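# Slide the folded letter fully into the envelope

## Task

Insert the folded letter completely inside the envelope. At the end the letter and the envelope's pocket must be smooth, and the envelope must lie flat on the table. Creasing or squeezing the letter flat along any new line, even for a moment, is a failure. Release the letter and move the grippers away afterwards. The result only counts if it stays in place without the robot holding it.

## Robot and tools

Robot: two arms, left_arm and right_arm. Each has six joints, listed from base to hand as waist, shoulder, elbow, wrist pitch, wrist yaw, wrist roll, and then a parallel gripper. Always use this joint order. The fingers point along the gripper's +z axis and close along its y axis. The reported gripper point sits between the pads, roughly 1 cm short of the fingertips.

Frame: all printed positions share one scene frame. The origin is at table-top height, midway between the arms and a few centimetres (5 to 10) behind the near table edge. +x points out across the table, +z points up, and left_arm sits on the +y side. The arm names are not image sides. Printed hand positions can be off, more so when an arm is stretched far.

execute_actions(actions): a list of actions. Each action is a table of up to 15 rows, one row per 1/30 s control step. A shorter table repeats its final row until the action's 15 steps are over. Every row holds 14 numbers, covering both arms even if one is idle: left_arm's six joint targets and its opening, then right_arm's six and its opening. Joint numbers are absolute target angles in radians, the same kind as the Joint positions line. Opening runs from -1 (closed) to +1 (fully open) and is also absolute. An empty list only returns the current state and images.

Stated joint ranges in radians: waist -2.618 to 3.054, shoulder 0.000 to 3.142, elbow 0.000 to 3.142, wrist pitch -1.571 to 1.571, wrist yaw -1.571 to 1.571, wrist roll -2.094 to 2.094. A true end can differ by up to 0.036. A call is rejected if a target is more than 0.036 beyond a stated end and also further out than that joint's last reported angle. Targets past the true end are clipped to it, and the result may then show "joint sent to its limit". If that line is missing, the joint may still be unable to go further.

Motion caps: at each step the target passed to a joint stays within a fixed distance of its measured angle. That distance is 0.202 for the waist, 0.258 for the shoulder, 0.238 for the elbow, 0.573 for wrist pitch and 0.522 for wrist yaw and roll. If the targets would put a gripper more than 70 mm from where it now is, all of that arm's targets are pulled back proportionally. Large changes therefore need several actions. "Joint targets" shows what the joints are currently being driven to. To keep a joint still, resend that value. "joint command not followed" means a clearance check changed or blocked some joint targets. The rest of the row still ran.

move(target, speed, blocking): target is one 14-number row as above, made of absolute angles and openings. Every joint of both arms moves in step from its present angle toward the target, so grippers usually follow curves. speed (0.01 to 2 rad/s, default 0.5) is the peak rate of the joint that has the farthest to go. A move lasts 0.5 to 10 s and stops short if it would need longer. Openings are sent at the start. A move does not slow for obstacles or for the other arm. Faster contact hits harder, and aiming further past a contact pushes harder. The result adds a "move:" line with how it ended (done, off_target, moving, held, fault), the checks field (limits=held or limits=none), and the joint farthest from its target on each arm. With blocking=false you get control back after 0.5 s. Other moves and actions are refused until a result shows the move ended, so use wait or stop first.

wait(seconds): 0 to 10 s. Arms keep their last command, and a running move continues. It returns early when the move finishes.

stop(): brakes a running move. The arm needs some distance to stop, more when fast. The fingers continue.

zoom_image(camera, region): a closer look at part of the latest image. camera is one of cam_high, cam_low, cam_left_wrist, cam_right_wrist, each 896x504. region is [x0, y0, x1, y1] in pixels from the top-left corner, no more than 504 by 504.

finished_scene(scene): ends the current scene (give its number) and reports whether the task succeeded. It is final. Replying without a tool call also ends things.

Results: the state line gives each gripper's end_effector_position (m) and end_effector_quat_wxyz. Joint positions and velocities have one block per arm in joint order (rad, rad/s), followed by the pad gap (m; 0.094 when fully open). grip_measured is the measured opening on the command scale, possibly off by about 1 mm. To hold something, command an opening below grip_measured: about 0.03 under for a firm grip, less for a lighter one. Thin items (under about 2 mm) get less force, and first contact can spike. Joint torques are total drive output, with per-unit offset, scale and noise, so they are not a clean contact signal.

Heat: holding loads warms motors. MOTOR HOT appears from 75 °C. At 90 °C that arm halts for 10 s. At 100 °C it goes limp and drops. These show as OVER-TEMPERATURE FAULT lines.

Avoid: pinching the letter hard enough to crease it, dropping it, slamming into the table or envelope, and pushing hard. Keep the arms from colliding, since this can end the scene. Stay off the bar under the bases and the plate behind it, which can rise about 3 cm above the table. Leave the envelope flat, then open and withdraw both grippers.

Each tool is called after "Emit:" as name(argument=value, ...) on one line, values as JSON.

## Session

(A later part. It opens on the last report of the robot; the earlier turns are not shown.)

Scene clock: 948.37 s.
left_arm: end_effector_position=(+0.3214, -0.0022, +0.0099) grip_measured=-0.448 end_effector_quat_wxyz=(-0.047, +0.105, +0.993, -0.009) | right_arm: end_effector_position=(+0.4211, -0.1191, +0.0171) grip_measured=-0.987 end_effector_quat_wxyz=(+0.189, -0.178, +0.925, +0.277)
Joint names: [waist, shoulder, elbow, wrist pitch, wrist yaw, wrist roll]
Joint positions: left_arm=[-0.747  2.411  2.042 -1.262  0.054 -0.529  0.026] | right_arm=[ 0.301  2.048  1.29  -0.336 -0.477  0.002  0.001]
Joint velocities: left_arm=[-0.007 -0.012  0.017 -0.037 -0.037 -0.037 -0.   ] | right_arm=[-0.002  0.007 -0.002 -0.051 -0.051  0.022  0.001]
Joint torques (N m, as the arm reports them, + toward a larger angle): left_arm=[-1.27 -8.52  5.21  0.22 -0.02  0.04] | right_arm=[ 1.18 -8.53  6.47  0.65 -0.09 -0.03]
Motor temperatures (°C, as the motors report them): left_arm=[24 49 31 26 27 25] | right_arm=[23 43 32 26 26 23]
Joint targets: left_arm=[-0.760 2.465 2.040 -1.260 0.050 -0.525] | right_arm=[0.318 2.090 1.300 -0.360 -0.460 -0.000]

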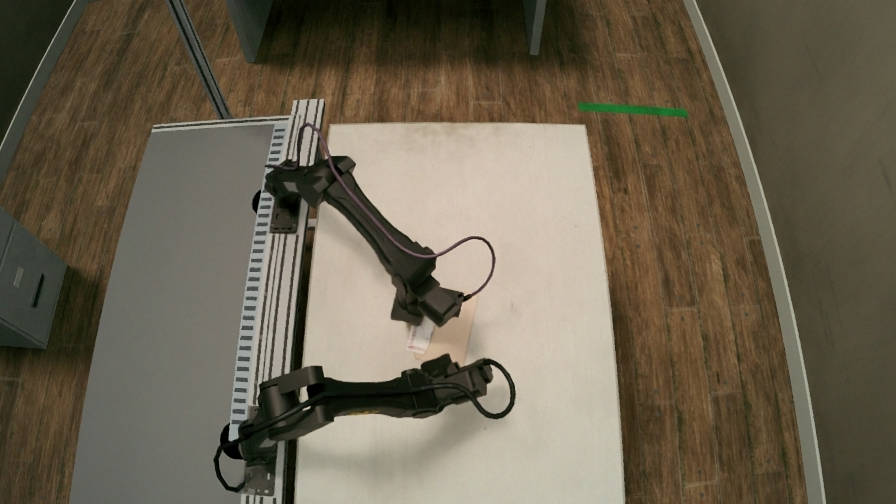

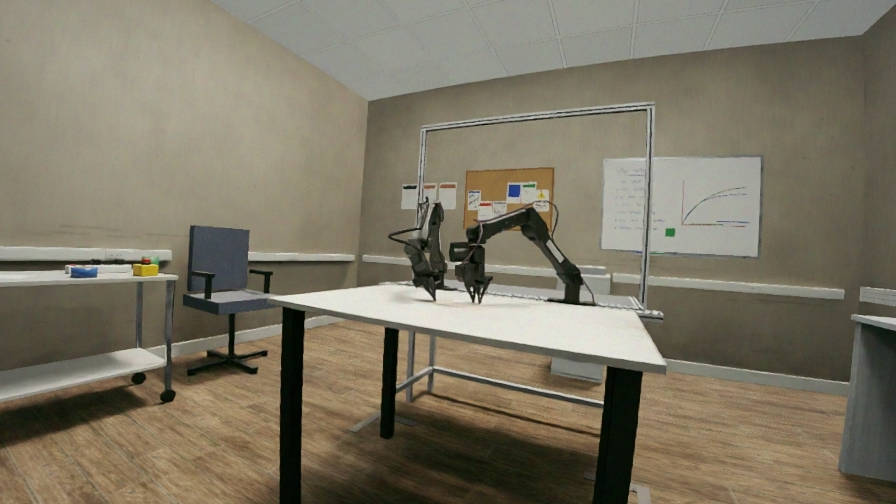

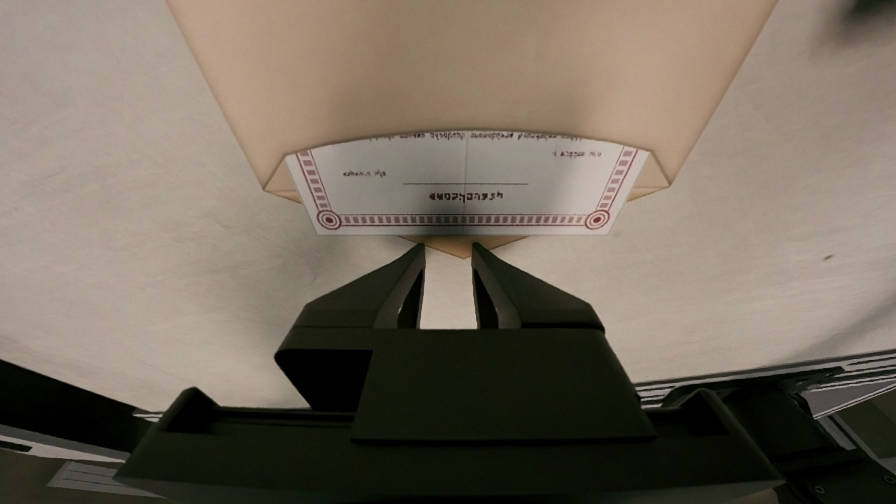

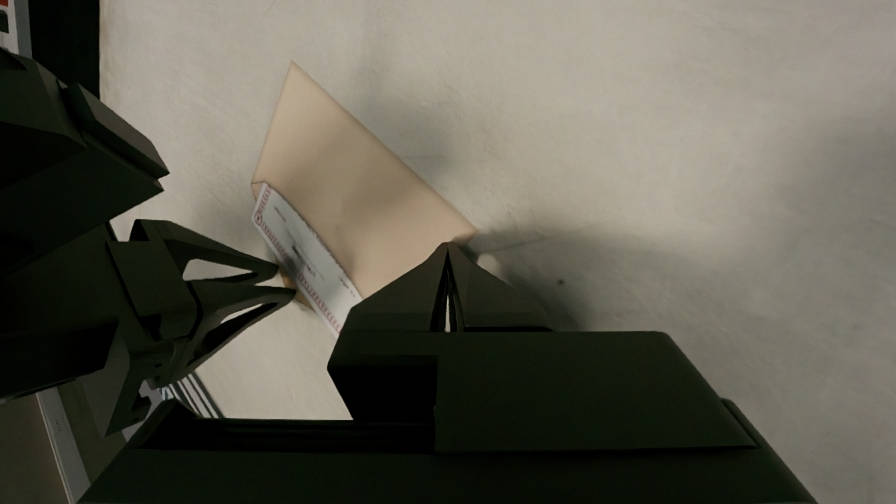

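Emit:
execute_actions(actions=[[[-0.745,2.48,2.068,-1.25,0.05,-0.525,-0.45,0.318,2.09,1.30,-0.36,-0.46,0,-1]],[[-0.74,2.497,2.096,-1.25,0.05,-0.52,-0.45,0.318,2.09,1.30,-0.36,-0.46,0,-1]],[[-0.732,2.513,2.125,-1.255,0.05,-0.512,-0.45,0.318,2.09,1.30,-0.36,-0.46,0,-1]]])

Scene clock: 953.60 s.
left_arm: end_effector_position=(+0.3292, -0.0070, +0.0100) grip_measured=-0.448 end_effector_quat_wxyz=(-0.046, +0.105, +0.993, -0.012) | right_arm: end_effector_position=(+0.4211, -0.1191, +0.0171) grip_measured=-0.987 end_effector_quat_wxyz=(+0.189, -0.178, +0.925, +0.277)
Joint names: [waist, shoulder, elbow, wrist pitch, wrist yaw, wrist roll]
Joint positions: left_arm=[-0.741  2.452  2.118 -1.292  0.059 -0.523  0.026] | right_arm=[ 0.301  2.048  1.29  -0.336 -0.477  0.002  0.001]
Joint velocities: left_arm=[ 0.002 -0.007  0.017  0.007 -0.007 -0.022 -0.   ] | right_arm=[ 0.017  0.002 -0.017 -0.066 -0.022 -0.007 -0.001]
Joint torques (N m, as the arm reports them, + toward a larger angle): left_arm=[ 0.76 -8.35  5.98  0.63 -0.11  0.1 ] | right_arm=[ 1.2  -8.53  6.47  0.65 -0.09 -0.03]
Motor temperatures (°C, as the motors report them): left_arm=[24 48 32 26 27 25] | right_arm=[23 42 32 26 26 23]
Joint targets: left_arm=[-0.732 2.513 2.125 -1.255 0.050 -0.512] | right_arm=[0.318 2.090 1.300 -0.360 -0.460 0.000]

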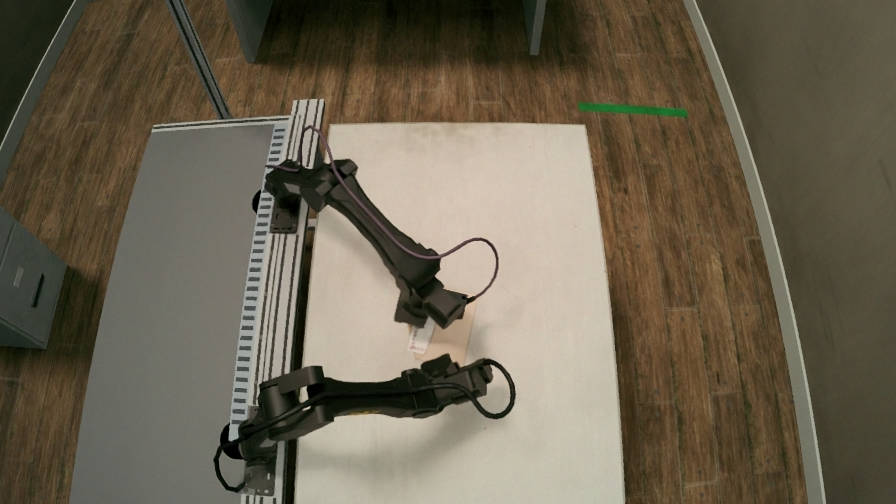

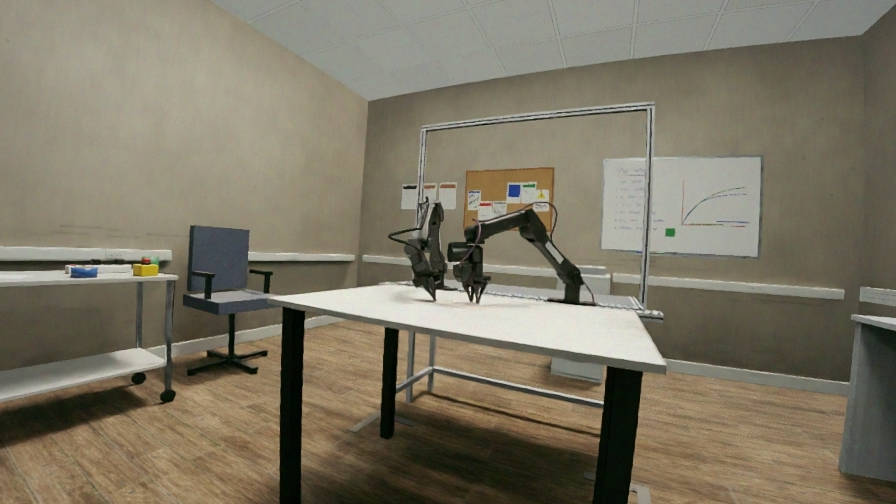

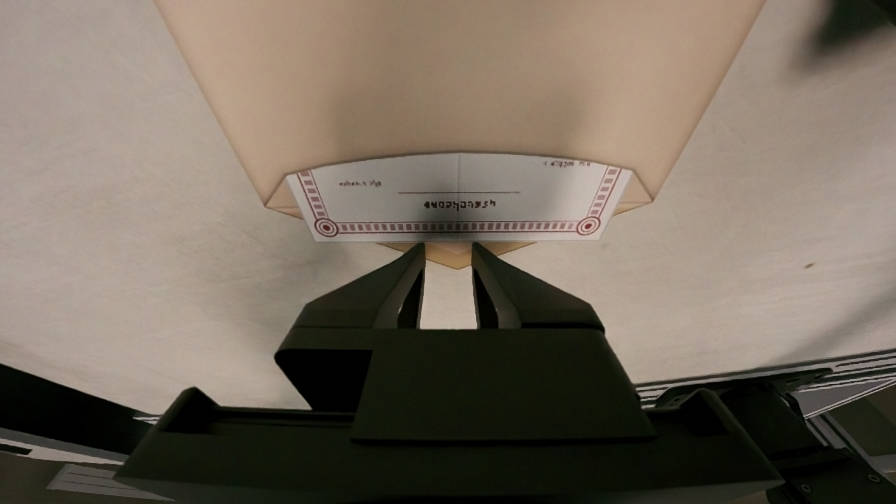

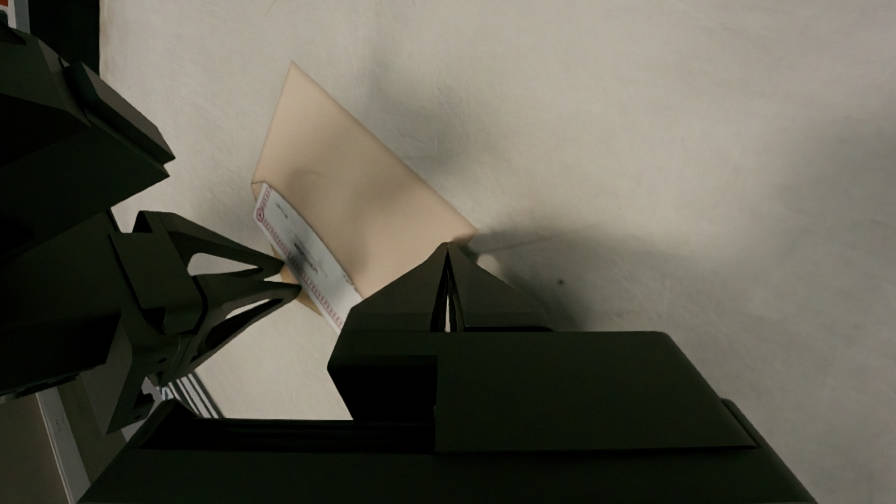

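Working well; the envelope stays put.

Emit:
execute_actions(actions=[[[-0.725,2.53,2.155,-1.265,0.05,-0.505,-0.4,0.318,2.09,1.30,-0.36,-0.46,0,-1]],[[-0.718,2.547,2.186,-1.275,0.05,-0.498,-0.3,0.318,2.09,1.30,-0.36,-0.46,0,-1]],[[-0.712,2.565,2.218,-1.285,0.05,-0.492,-0.2,0.318,2.09,1.30,-0.36,-0.46,0,-1]],[[-0.706,2.583,2.252,-1.297,0.05,-0.486,-0.1,0.318,2.09,1.30,-0.36,-0.46,0,-1]]])

Scene clock: 960.80 s.
left_arm: end_effector_position=(+0.3505, -0.0127, +0.0109) grip_measured=-0.102 end_effector_quat_wxyz=(-0.035, +0.106, +0.993, -0.024) | right_arm: end_effector_position=(+0.4211, -0.1191, +0.0171) grip_measured=-0.987 end_effector_quat_wxyz=(+0.189, -0.178, +0.925, +0.277)
Joint names: [waist, shoulder, elbow, wrist pitch, wrist yaw, wrist roll]
Joint positions: left_arm=[-0.718  2.52   2.247 -1.323  0.065 -0.499  0.042] | right_arm=[ 0.301  2.048  1.29  -0.336 -0.477  0.002  0.001]
Joint velocities: left_arm=[-0.017 -0.002 -0.007 -0.066 -0.007  0.022 -0.   ] | right_arm=[-0.007 -0.007  0.017  0.022  0.007 -0.037  0.001]
Joint torques (N m, as the arm reports them, + toward a larger angle): left_arm=[ 1.14 -8.66  5.89  0.57 -0.15  0.12] | right_arm=[ 1.18 -8.52  6.45  0.65 -0.09 -0.03]
Motor temperatures (°C, as the motors report them): left_arm=[24 47 32 26 27 25] | right_arm=[23 42 32 26 26 23]
Joint targets: left_arm=[-0.706 2.583 2.252 -1.297 0.050 -0.486] | right_arm=[0.318 2.090 1.300 -0.360 -0.460 0.000]

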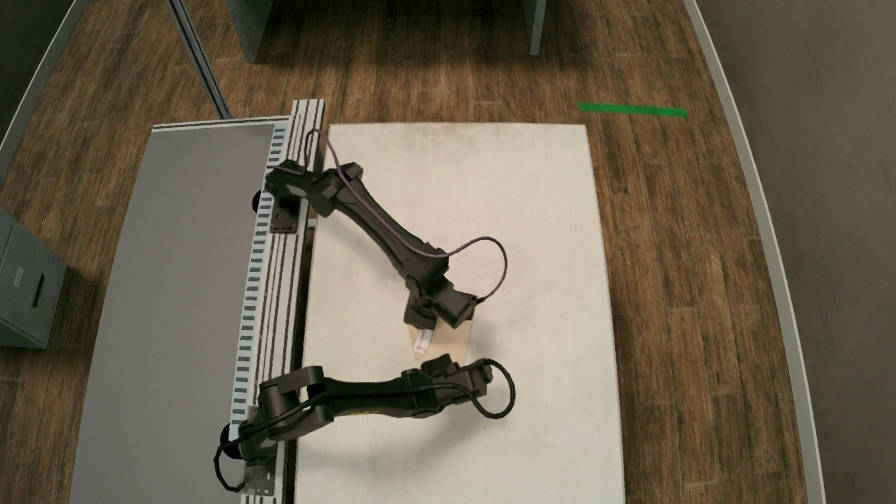

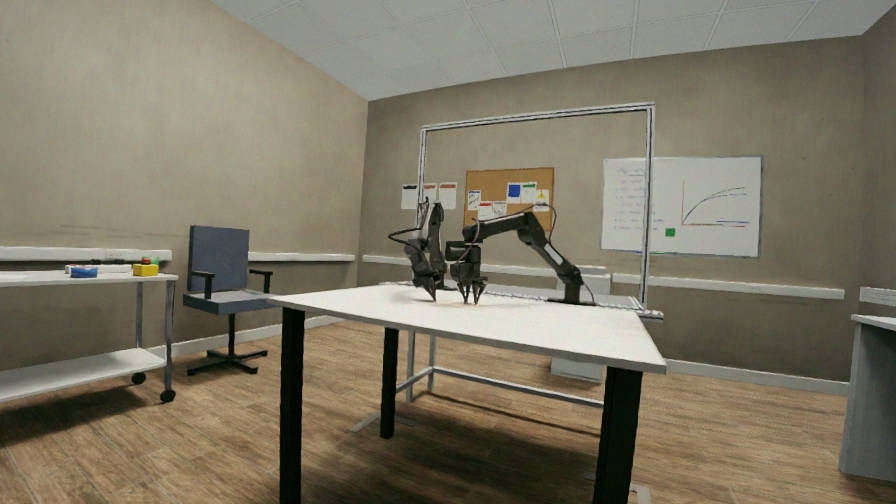

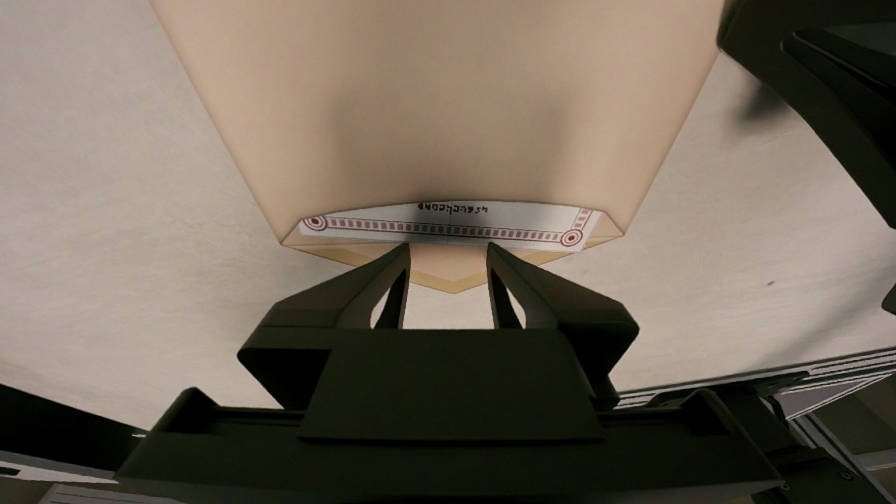

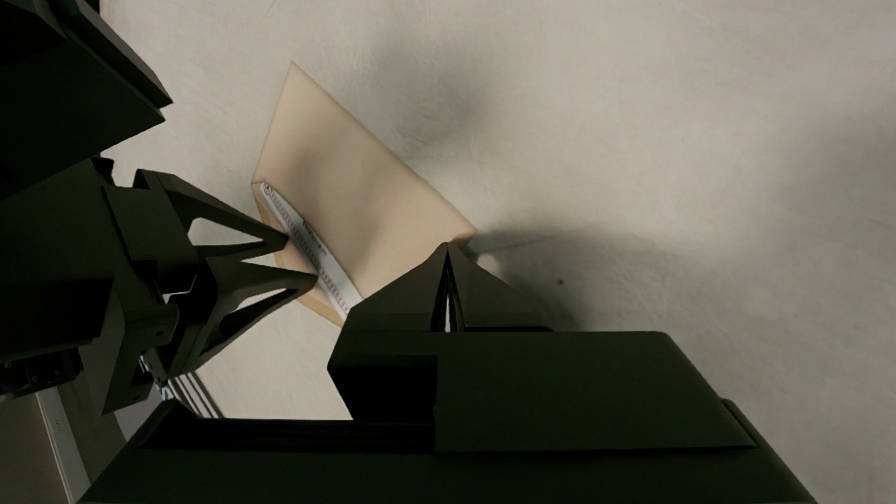

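Emit:
execute_actions(actions=[[[-0.72,2.48,2.24,-1.33,0.05,-0.50,0.2,0.318,2.09,1.30,-0.36,-0.46,0,-1]],[[-0.745,2.475,2.235,-1.38,0.05,-0.51,0.2,0.318,2.09,1.30,-0.36,-0.46,0,-1]],[[-0.74,2.53,2.24,-1.38,0.05,-0.51,0.2,0.318,2.09,1.30,-0.36,-0.46,0,-1]],[[-0.735,2.575,2.245,-1.36,0.05,-0.51,0.2,0.318,2.09,1.30,-0.36,-0.46,0,-1]]])

Scene clock: 967.43 s.
left_arm: end_effector_position=(+0.3368, -0.0123, +0.0102) grip_measured=+0.198 end_effector_quat_wxyz=(-0.052, +0.114, +0.992, -0.008) | right_arm: end_effector_position=(+0.4211, -0.1191, +0.0171) grip_measured=-0.987 end_effector_quat_wxyz=(+0.189, -0.178, +0.925, +0.277)
Joint names: [waist, shoulder, elbow, wrist pitch, wrist yaw, wrist roll]
Joint positions: left_arm=[-0.739  2.524  2.249 -1.365  0.058 -0.504  0.056] | right_arm=[ 0.301  2.048  1.29  -0.336 -0.477  0.002  0.001]
Joint velocities: left_arm=[-0.002  0.002 -0.007 -0.066 -0.037  0.007  0.001] | right_arm=[-0.007 -0.012 -0.012  0.051  0.037 -0.007  0.001]
Joint torques (N m, as the arm reports them, + toward a larger angle): left_arm=[ 0.31 -9.4   5.    0.25 -0.06 -0.06] | right_arm=[ 1.18 -8.52  6.46  0.65 -0.09 -0.03]
Motor temperatures (°C, as the motors report them): left_arm=[24 47 32 26 27 25] | right_arm=[23 42 32 26 26 23]
Joint targets: left_arm=[-0.735 2.575 2.245 -1.360 0.050 -0.510] | right_arm=[0.318 2.090 1.300 -0.360 -0.460 0.000]

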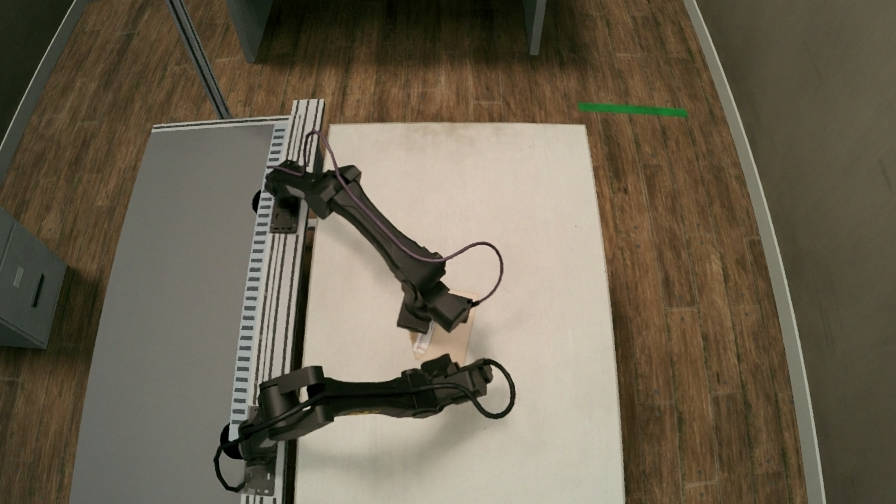

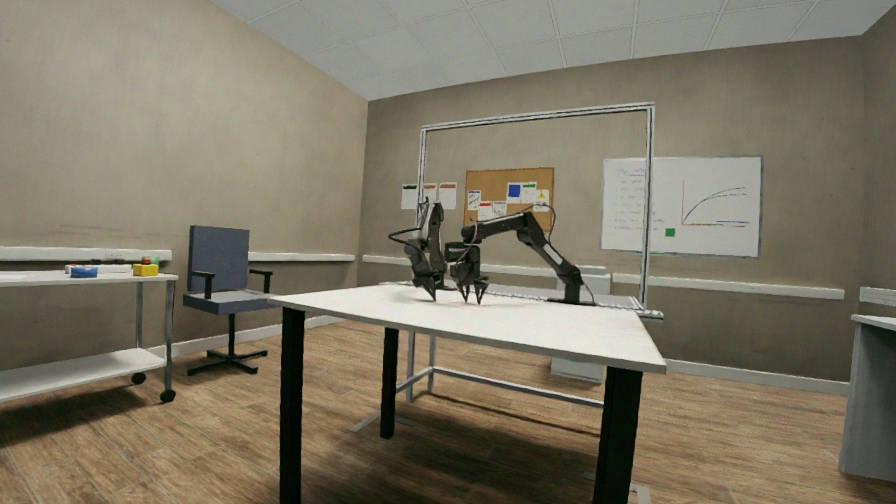

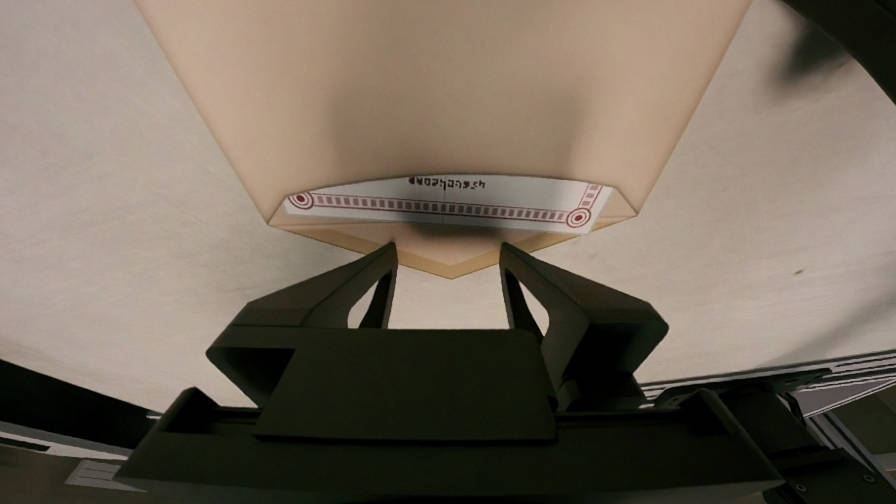

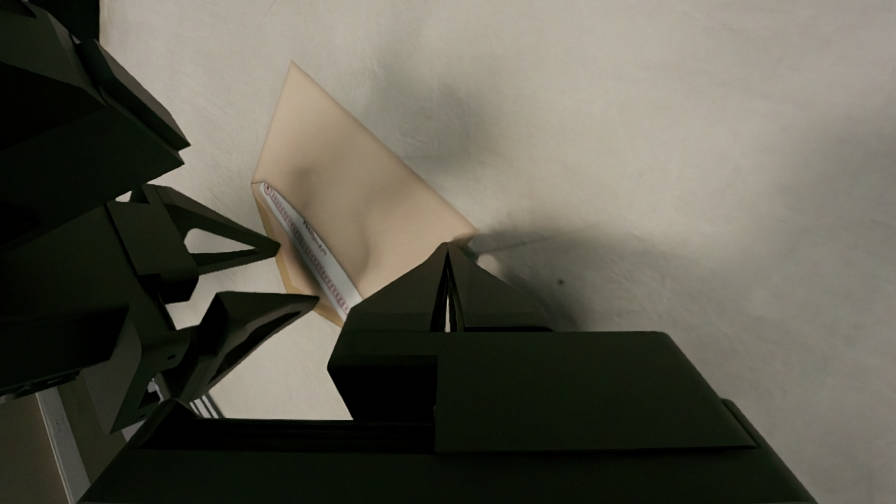

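Emit:
execute_actions(actions=[[[-0.722,2.595,2.275,-1.365,0.05,-0.51,0.2,0.318,2.09,1.30,-0.36,-0.46,0,-1]],[[-0.714,2.612,2.305,-1.38,0.05,-0.505,0.3,0.318,2.09,1.30,-0.36,-0.46,0,-1]],[[-0.706,2.63,2.338,-1.395,0.05,-0.498,0.4,0.318,2.09,1.30,-0.36,-0.46,0,-1]],[[-0.698,2.648,2.372,-1.412,0.05,-0.49,0.4,0.318,2.09,1.30,-0.36,-0.46,0,-1]]])

Scene clock: 976.53 s.
left_arm: end_effector_position=(+0.3498, -0.0078, +0.0103) grip_measured=+0.398 end_effector_quat_wxyz=(-0.058, +0.100, +0.993, -0.009) | right_arm: end_effector_position=(+0.4211, -0.1191, +0.0171) grip_measured=-0.987 end_effector_quat_wxyz=(+0.189, -0.178, +0.925, +0.277)
Joint names: [waist, shoulder, elbow, wrist pitch, wrist yaw, wrist roll]
Joint positions: left_arm=[-0.711  2.587  2.366 -1.431  0.066 -0.503  0.066] | right_arm=[ 0.301  2.048  1.29  -0.336 -0.477  0.002  0.001]
Joint velocities: left_arm=[ 0.007 -0.007 -0.002 -0.007 -0.007 -0.022 -0.001] | right_arm=[ 0.017  0.012 -0.007  0.022  0.037 -0.037 -0.   ]
Joint torques (N m, as the arm reports them, + toward a larger angle): left_arm=[ 1.07 -8.99  5.79  0.37 -0.16  0.13] | right_arm=[ 1.19 -8.53  6.45  0.65 -0.09 -0.03]
Motor temperatures (°C, as the motors report them): left_arm=[24 47 32 26 27 25] | right_arm=[23 42 32 26 26 23]
Joint targets: left_arm=[-0.698 2.648 2.372 -1.412 0.050 -0.490] | right_arm=[0.318 2.090 1.300 -0.360 -0.460 0.000]

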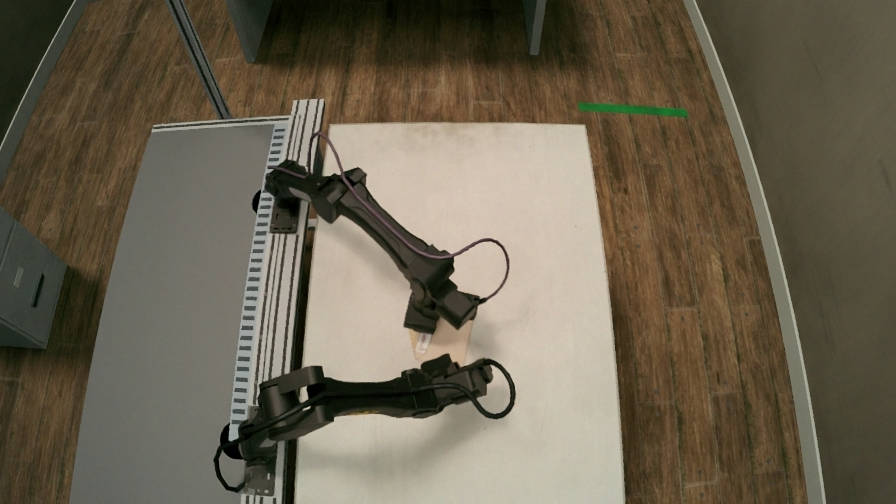

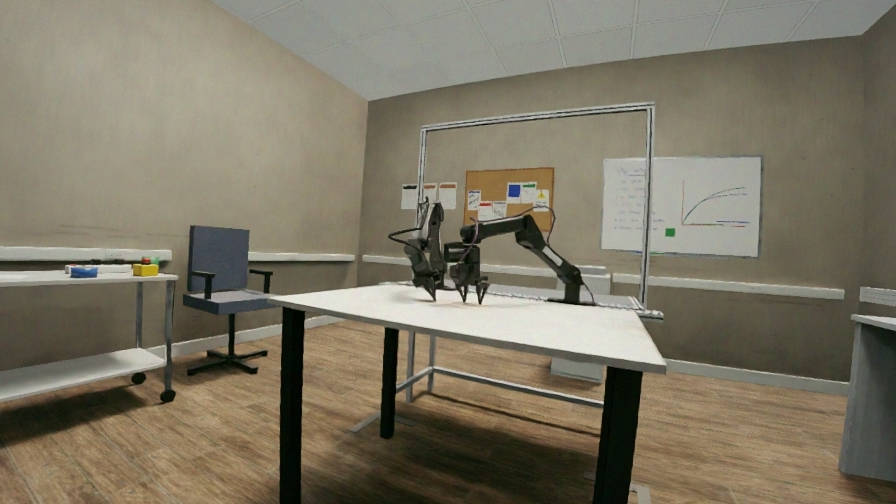

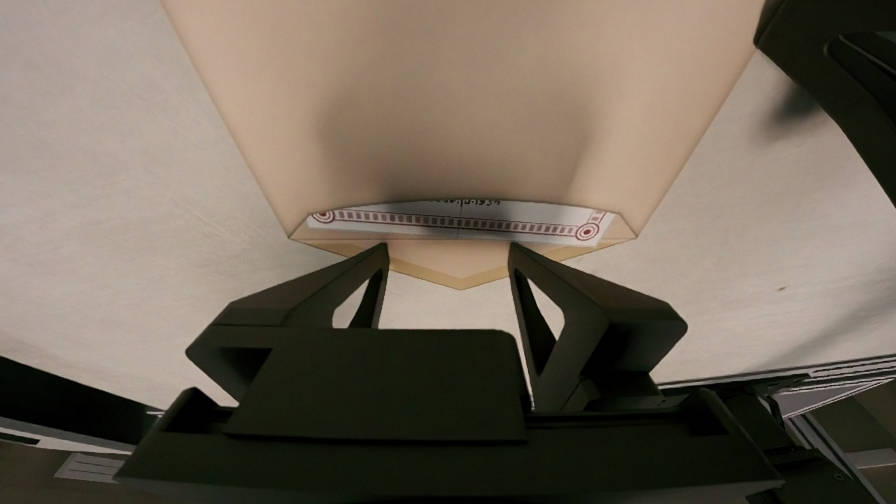

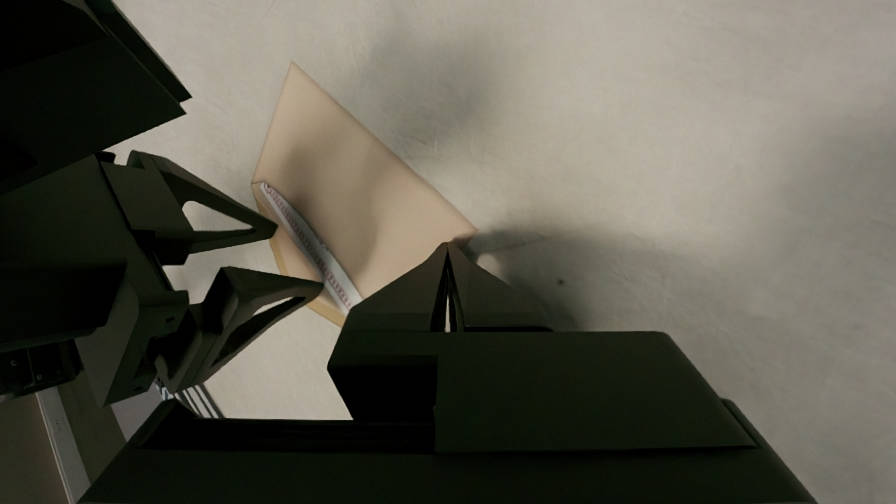

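Now push mostly radially (keeps the right tip off-centre).

Emit:
execute_actions(actions=[[[-0.697,2.672,2.415,-1.425,0.05,-0.49,0.55,0.318,2.09,1.30,-0.36,-0.46,0,-1]],[[-0.695,2.696,2.46,-1.442,0.05,-0.488,0.7,0.318,2.09,1.30,-0.36,-0.46,0,-1]],[[-0.692,2.722,2.508,-1.46,0.05,-0.485,0.7,0.318,2.09,1.30,-0.36,-0.46,0,-1]],[[-0.688,2.748,2.556,-1.478,0.05,-0.482,0.7,0.318,2.09,1.30,-0.36,-0.46,0,-1]]])

Scene clock: 983.07 s.
left_arm: end_effector_position=(+0.3618, -0.0110, +0.0101) grip_measured=+0.698 end_effector_quat_wxyz=(-0.057, +0.097, +0.994, -0.009) | right_arm: end_effector_position=(+0.4211, -0.1191, +0.0171) grip_measured=-0.987 end_effector_quat_wxyz=(+0.189, -0.178, +0.925, +0.277)
Joint names: [waist, shoulder, elbow, wrist pitch, wrist yaw, wrist roll]
Joint positions: left_arm=[-0.701  2.682  2.55  -1.518  0.064 -0.499  0.08 ] | right_arm=[ 0.301  2.048  1.29  -0.336 -0.477  0.002  0.001]
Joint velocities: left_arm=[-0.012 -0.002  0.007 -0.051 -0.007  0.007 -0.001] | right_arm=[-0.012 -0.007 -0.002 -0.051 -0.022  0.007 -0.   ]
Joint torques (N m, as the arm reports them, + toward a larger angle): left_arm=[ 1.14 -9.07  5.77  0.6  -0.16  0.16] | right_arm=[ 1.19 -8.51  6.46  0.65 -0.09 -0.03]
Motor temperatures (°C, as the motors report them): left_arm=[24 47 32 26 27 25] | right_arm=[23 42 32 26 26 23]
Joint targets: left_arm=[-0.688 2.748 2.556 -1.478 0.050 -0.482] | right_arm=[0.318 2.090 1.300 -0.360 -0.460 0.000]

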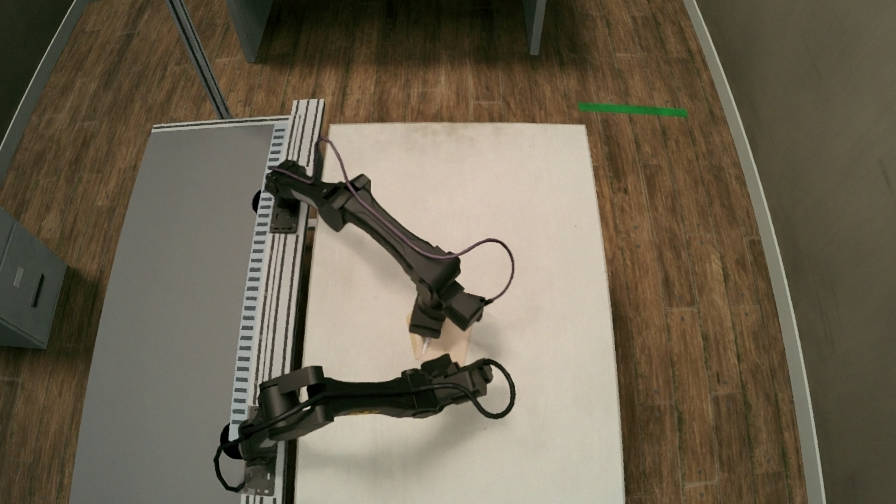

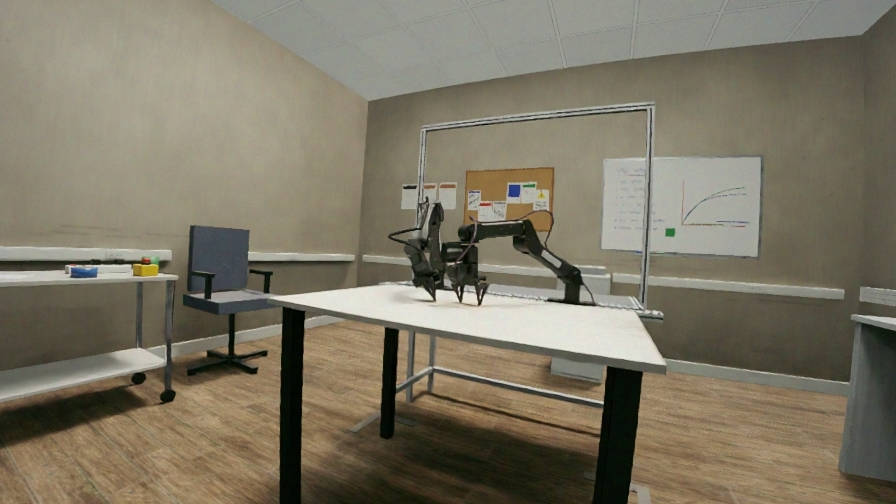

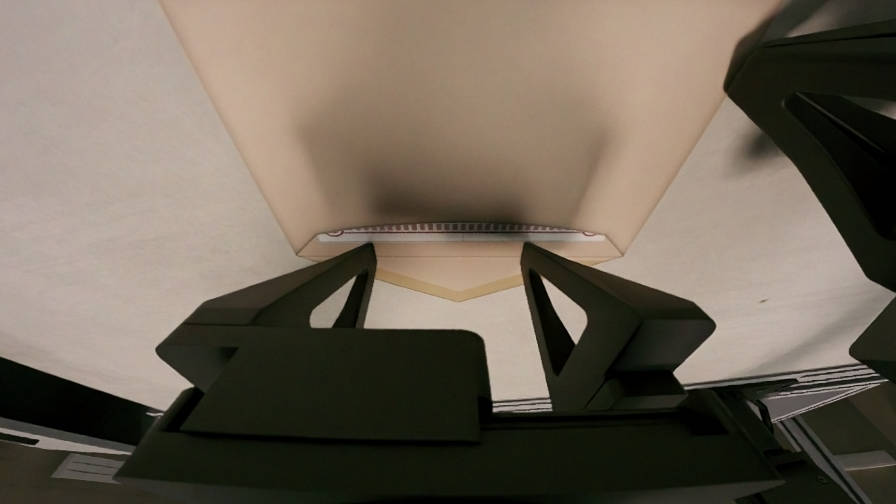

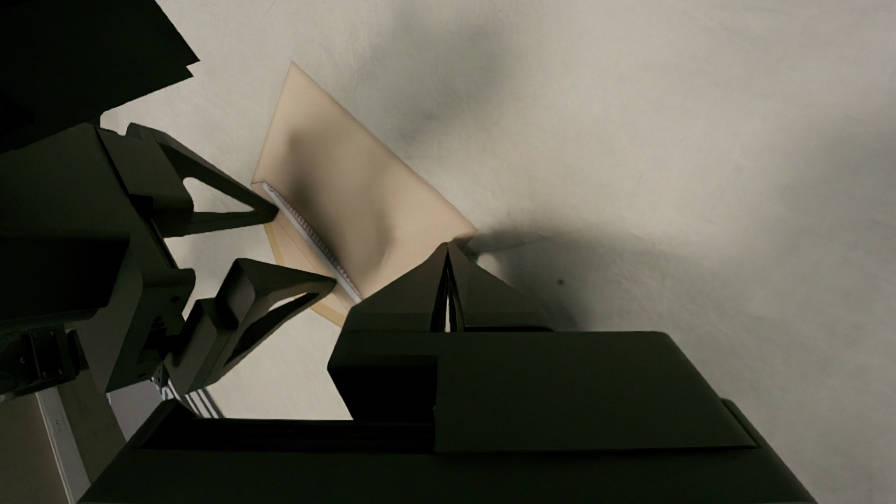

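Aligned, about 8 mm past the hinge. A few more mm via the waist, then retract.

Emit:
execute_actions(actions=[[[-0.68,2.758,2.574,-1.485,0.05,-0.474,0.7,0.318,2.09,1.30,-0.36,-0.46,0,-1]],[[-0.672,2.768,2.592,-1.49,0.05,-0.466,0.7,0.318,2.09,1.30,-0.36,-0.46,0,-1]],[[-0.70,2.64,2.55,-1.51,0.05,-0.48,0.7,0.30,2.03,1.30,-0.36,-0.46,0,-1]],[[-0.71,2.55,2.50,-1.5,0.05,-0.48,0.7,0.28,1.95,1.30,-0.36,-0.46,0,-1]]])

Emit:
move(target=[-0.5,1.6,1.5,-1.1,0,-0.4,0.7,0.0,1.5,1.2,-0.4,-0.2,0,-1], speed=0.6)

Emit:
zoom_image(camera="cam_high", region=[370,260,520,400])

Scene clock: 991.73 s.
left_arm: end_effector_position=(+0.3639, -0.0117, +0.0575) grip_measured=+0.698 end_effector_quat_wxyz=(-0.021, +0.106, +0.994, -0.031) | right_arm: end_effector_position=(+0.4297, -0.1293, +0.0524) grip_measured=-0.987 end_effector_quat_wxyz=(+0.226, -0.175, +0.920, +0.270)
Joint names: [waist, shoulder, elbow, wrist pitch, wrist yaw, wrist roll]
Joint positions: left_arm=[-0.702  2.56   2.508 -1.514  0.059 -0.484  0.08 ] | right_arm=[ 0.284  1.961  1.29  -0.353 -0.46   0.002  0.001]
Joint velocities: left_arm=[-0.002 -0.002 -0.012 -0.037  0.007  0.022 -0.   ] | right_arm=[-0.012 -0.002  0.002  0.022  0.051 -0.037 -0.001]
Joint torques (N m, as the arm reports them, + toward a larger angle): left_arm=[ -0.8  -13.29   4.73   0.5   -0.08   0.04] | right_arm=[ -0.21 -12.76   6.79   0.92  -0.29  -0.03]
Motor temperatures (°C, as the motors report them): left_arm=[24 47 32 26 27 25] | right_arm=[23 42 32 26 26 23]
Joint targets: left_arm=[-0.710 2.550 2.500 -1.500 0.050 -0.480] | right_arm=[0.280 1.950 1.300 -0.360 -0.460 0.000]

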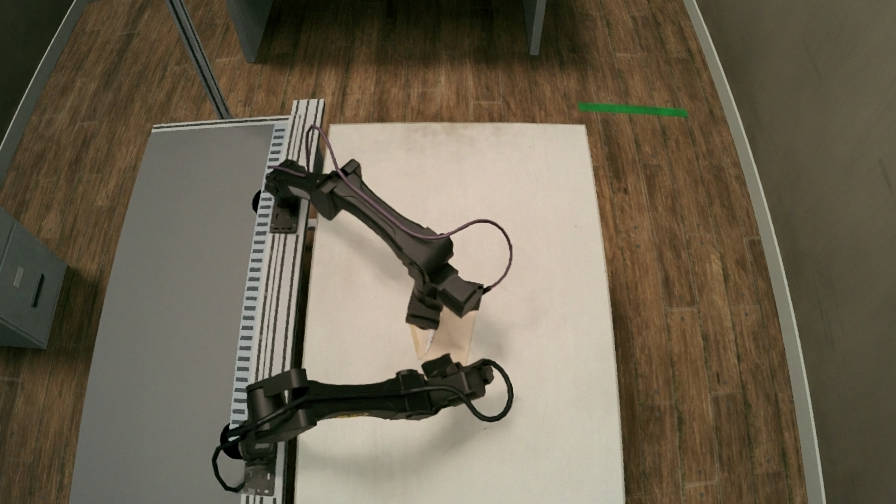

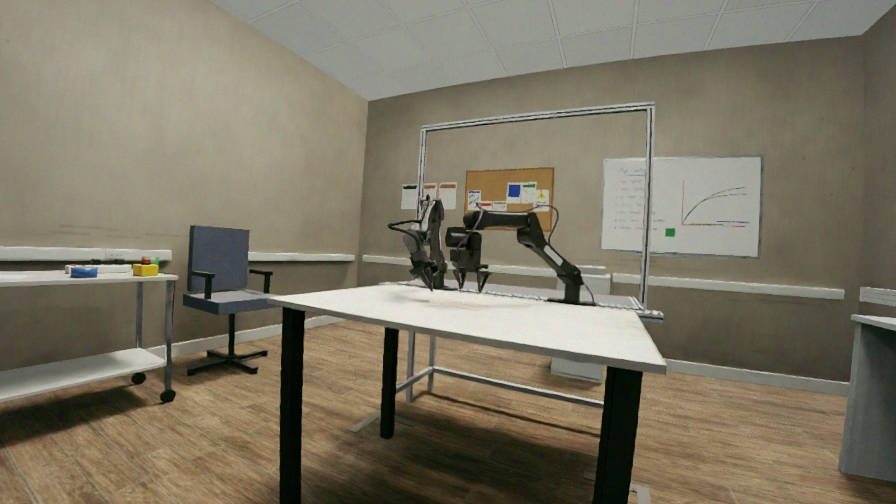

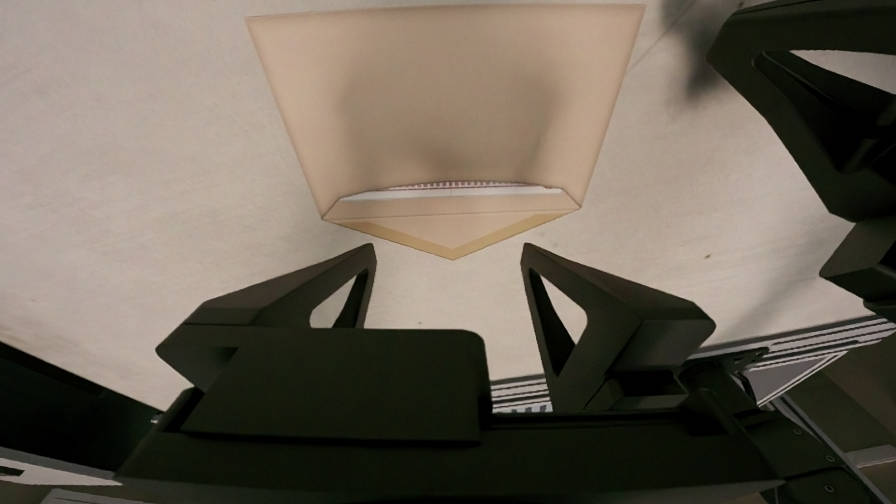

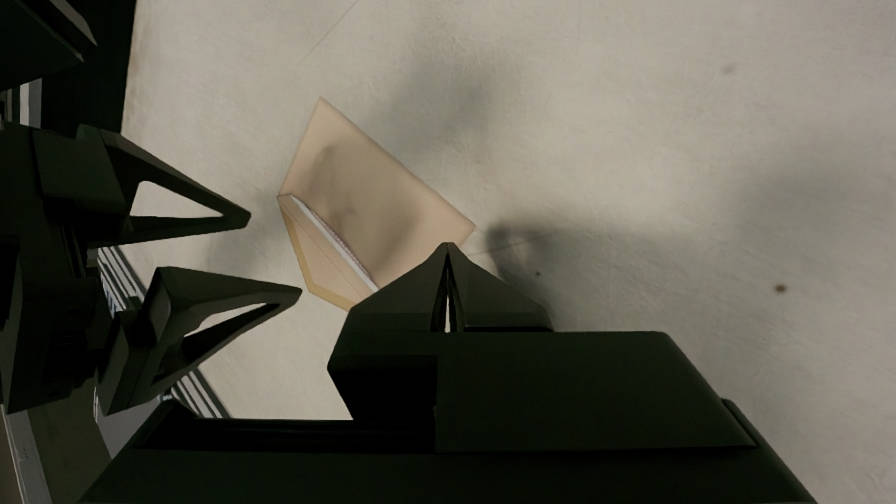

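Scene clock: 994.13 s.
left_arm: end_effector_position=(+0.3193, +0.1332, +0.1756) grip_measured=+0.698 end_effector_quat_wxyz=(+0.146, +0.044, +0.985, -0.084) | right_arm: end_effector_position=(+0.4475, -0.3031, +0.1946) grip_measured=-0.987 end_effector_quat_wxyz=(+0.415, -0.026, +0.903, +0.104)
Joint names: [waist, shoulder, elbow, wrist pitch, wrist yaw, wrist roll]
Joint positions: left_arm=[-0.505  1.624  1.514 -1.114  0.01  -0.409  0.08 ] | right_arm=[ 0.006  1.523  1.217 -0.388 -0.203  0.002  0.001]
Joint velocities: left_arm=[-0.002 -0.007  0.012 -0.022  0.051  0.037 -0.   ] | right_arm=[-0.027  0.002 -0.007 -0.051 -0.051  0.007  0.   ]
Joint torques (N m, as the arm reports them, + toward a larger angle): left_arm=[ 0.47 -8.03  4.94  1.17 -0.13  0.08] | right_arm=[-0.4  -9.84  5.65  1.22 -0.03 -0.02]
Motor temperatures (°C, as the motors report them): left_arm=[24 48 32 26 27 25] | right_arm=[23 43 32 26 26 23]
Joint targets: left_arm=[-0.500 1.600 1.500 -1.100 0.000 -0.400] | right_arm=[-0.000 1.500 1.200 -0.400 -0.200 0.000]
move: off_target (left_arm, right_arm); limits=none; left_arm: farthest joint: the shoulder, 0.024 radians from its target (0.960 radians at the start); right_arm: farthest joint: the shoulder, 0.023 radians from its target (0.461 radians at the start)

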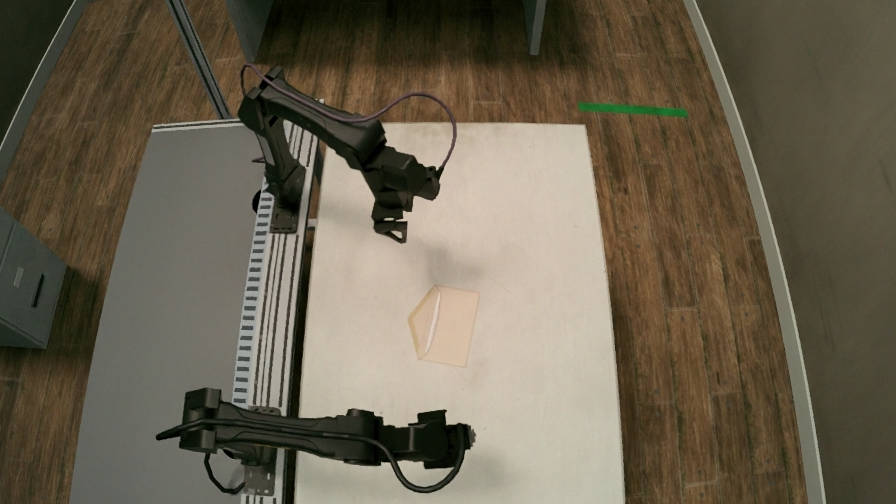

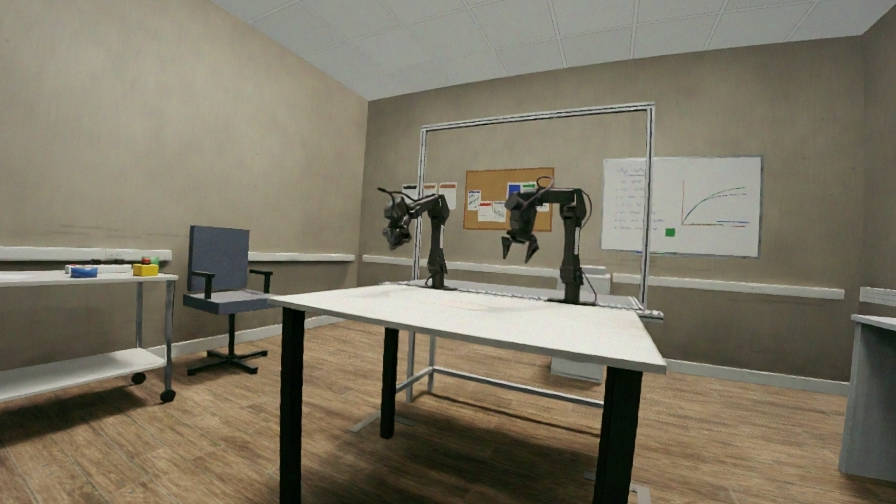

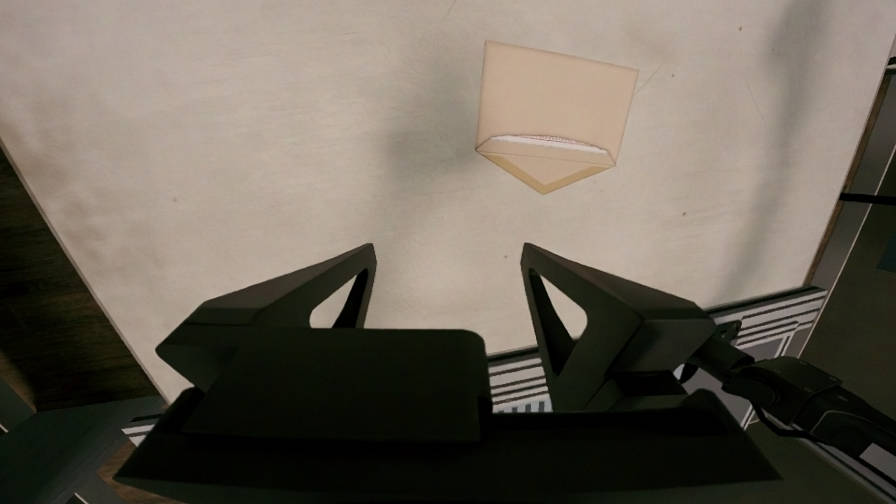

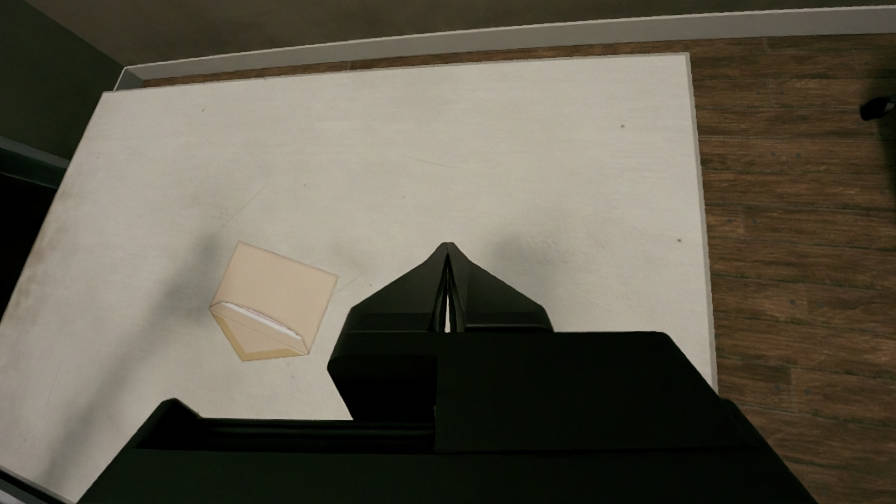

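Region (370, 260, 520, 400) of cam_high's 896x504 image, scaled by 3.360, with more detail than that image has; it fills the top 470 rows of this view, and the rest is white.

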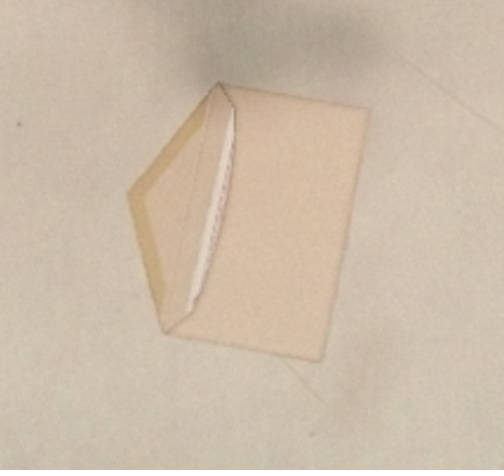

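That matches the ~1 cm past the hinge that worked in scene 1.

Emit:
finished_scene(scene=2)

The scene is finished: the task was done.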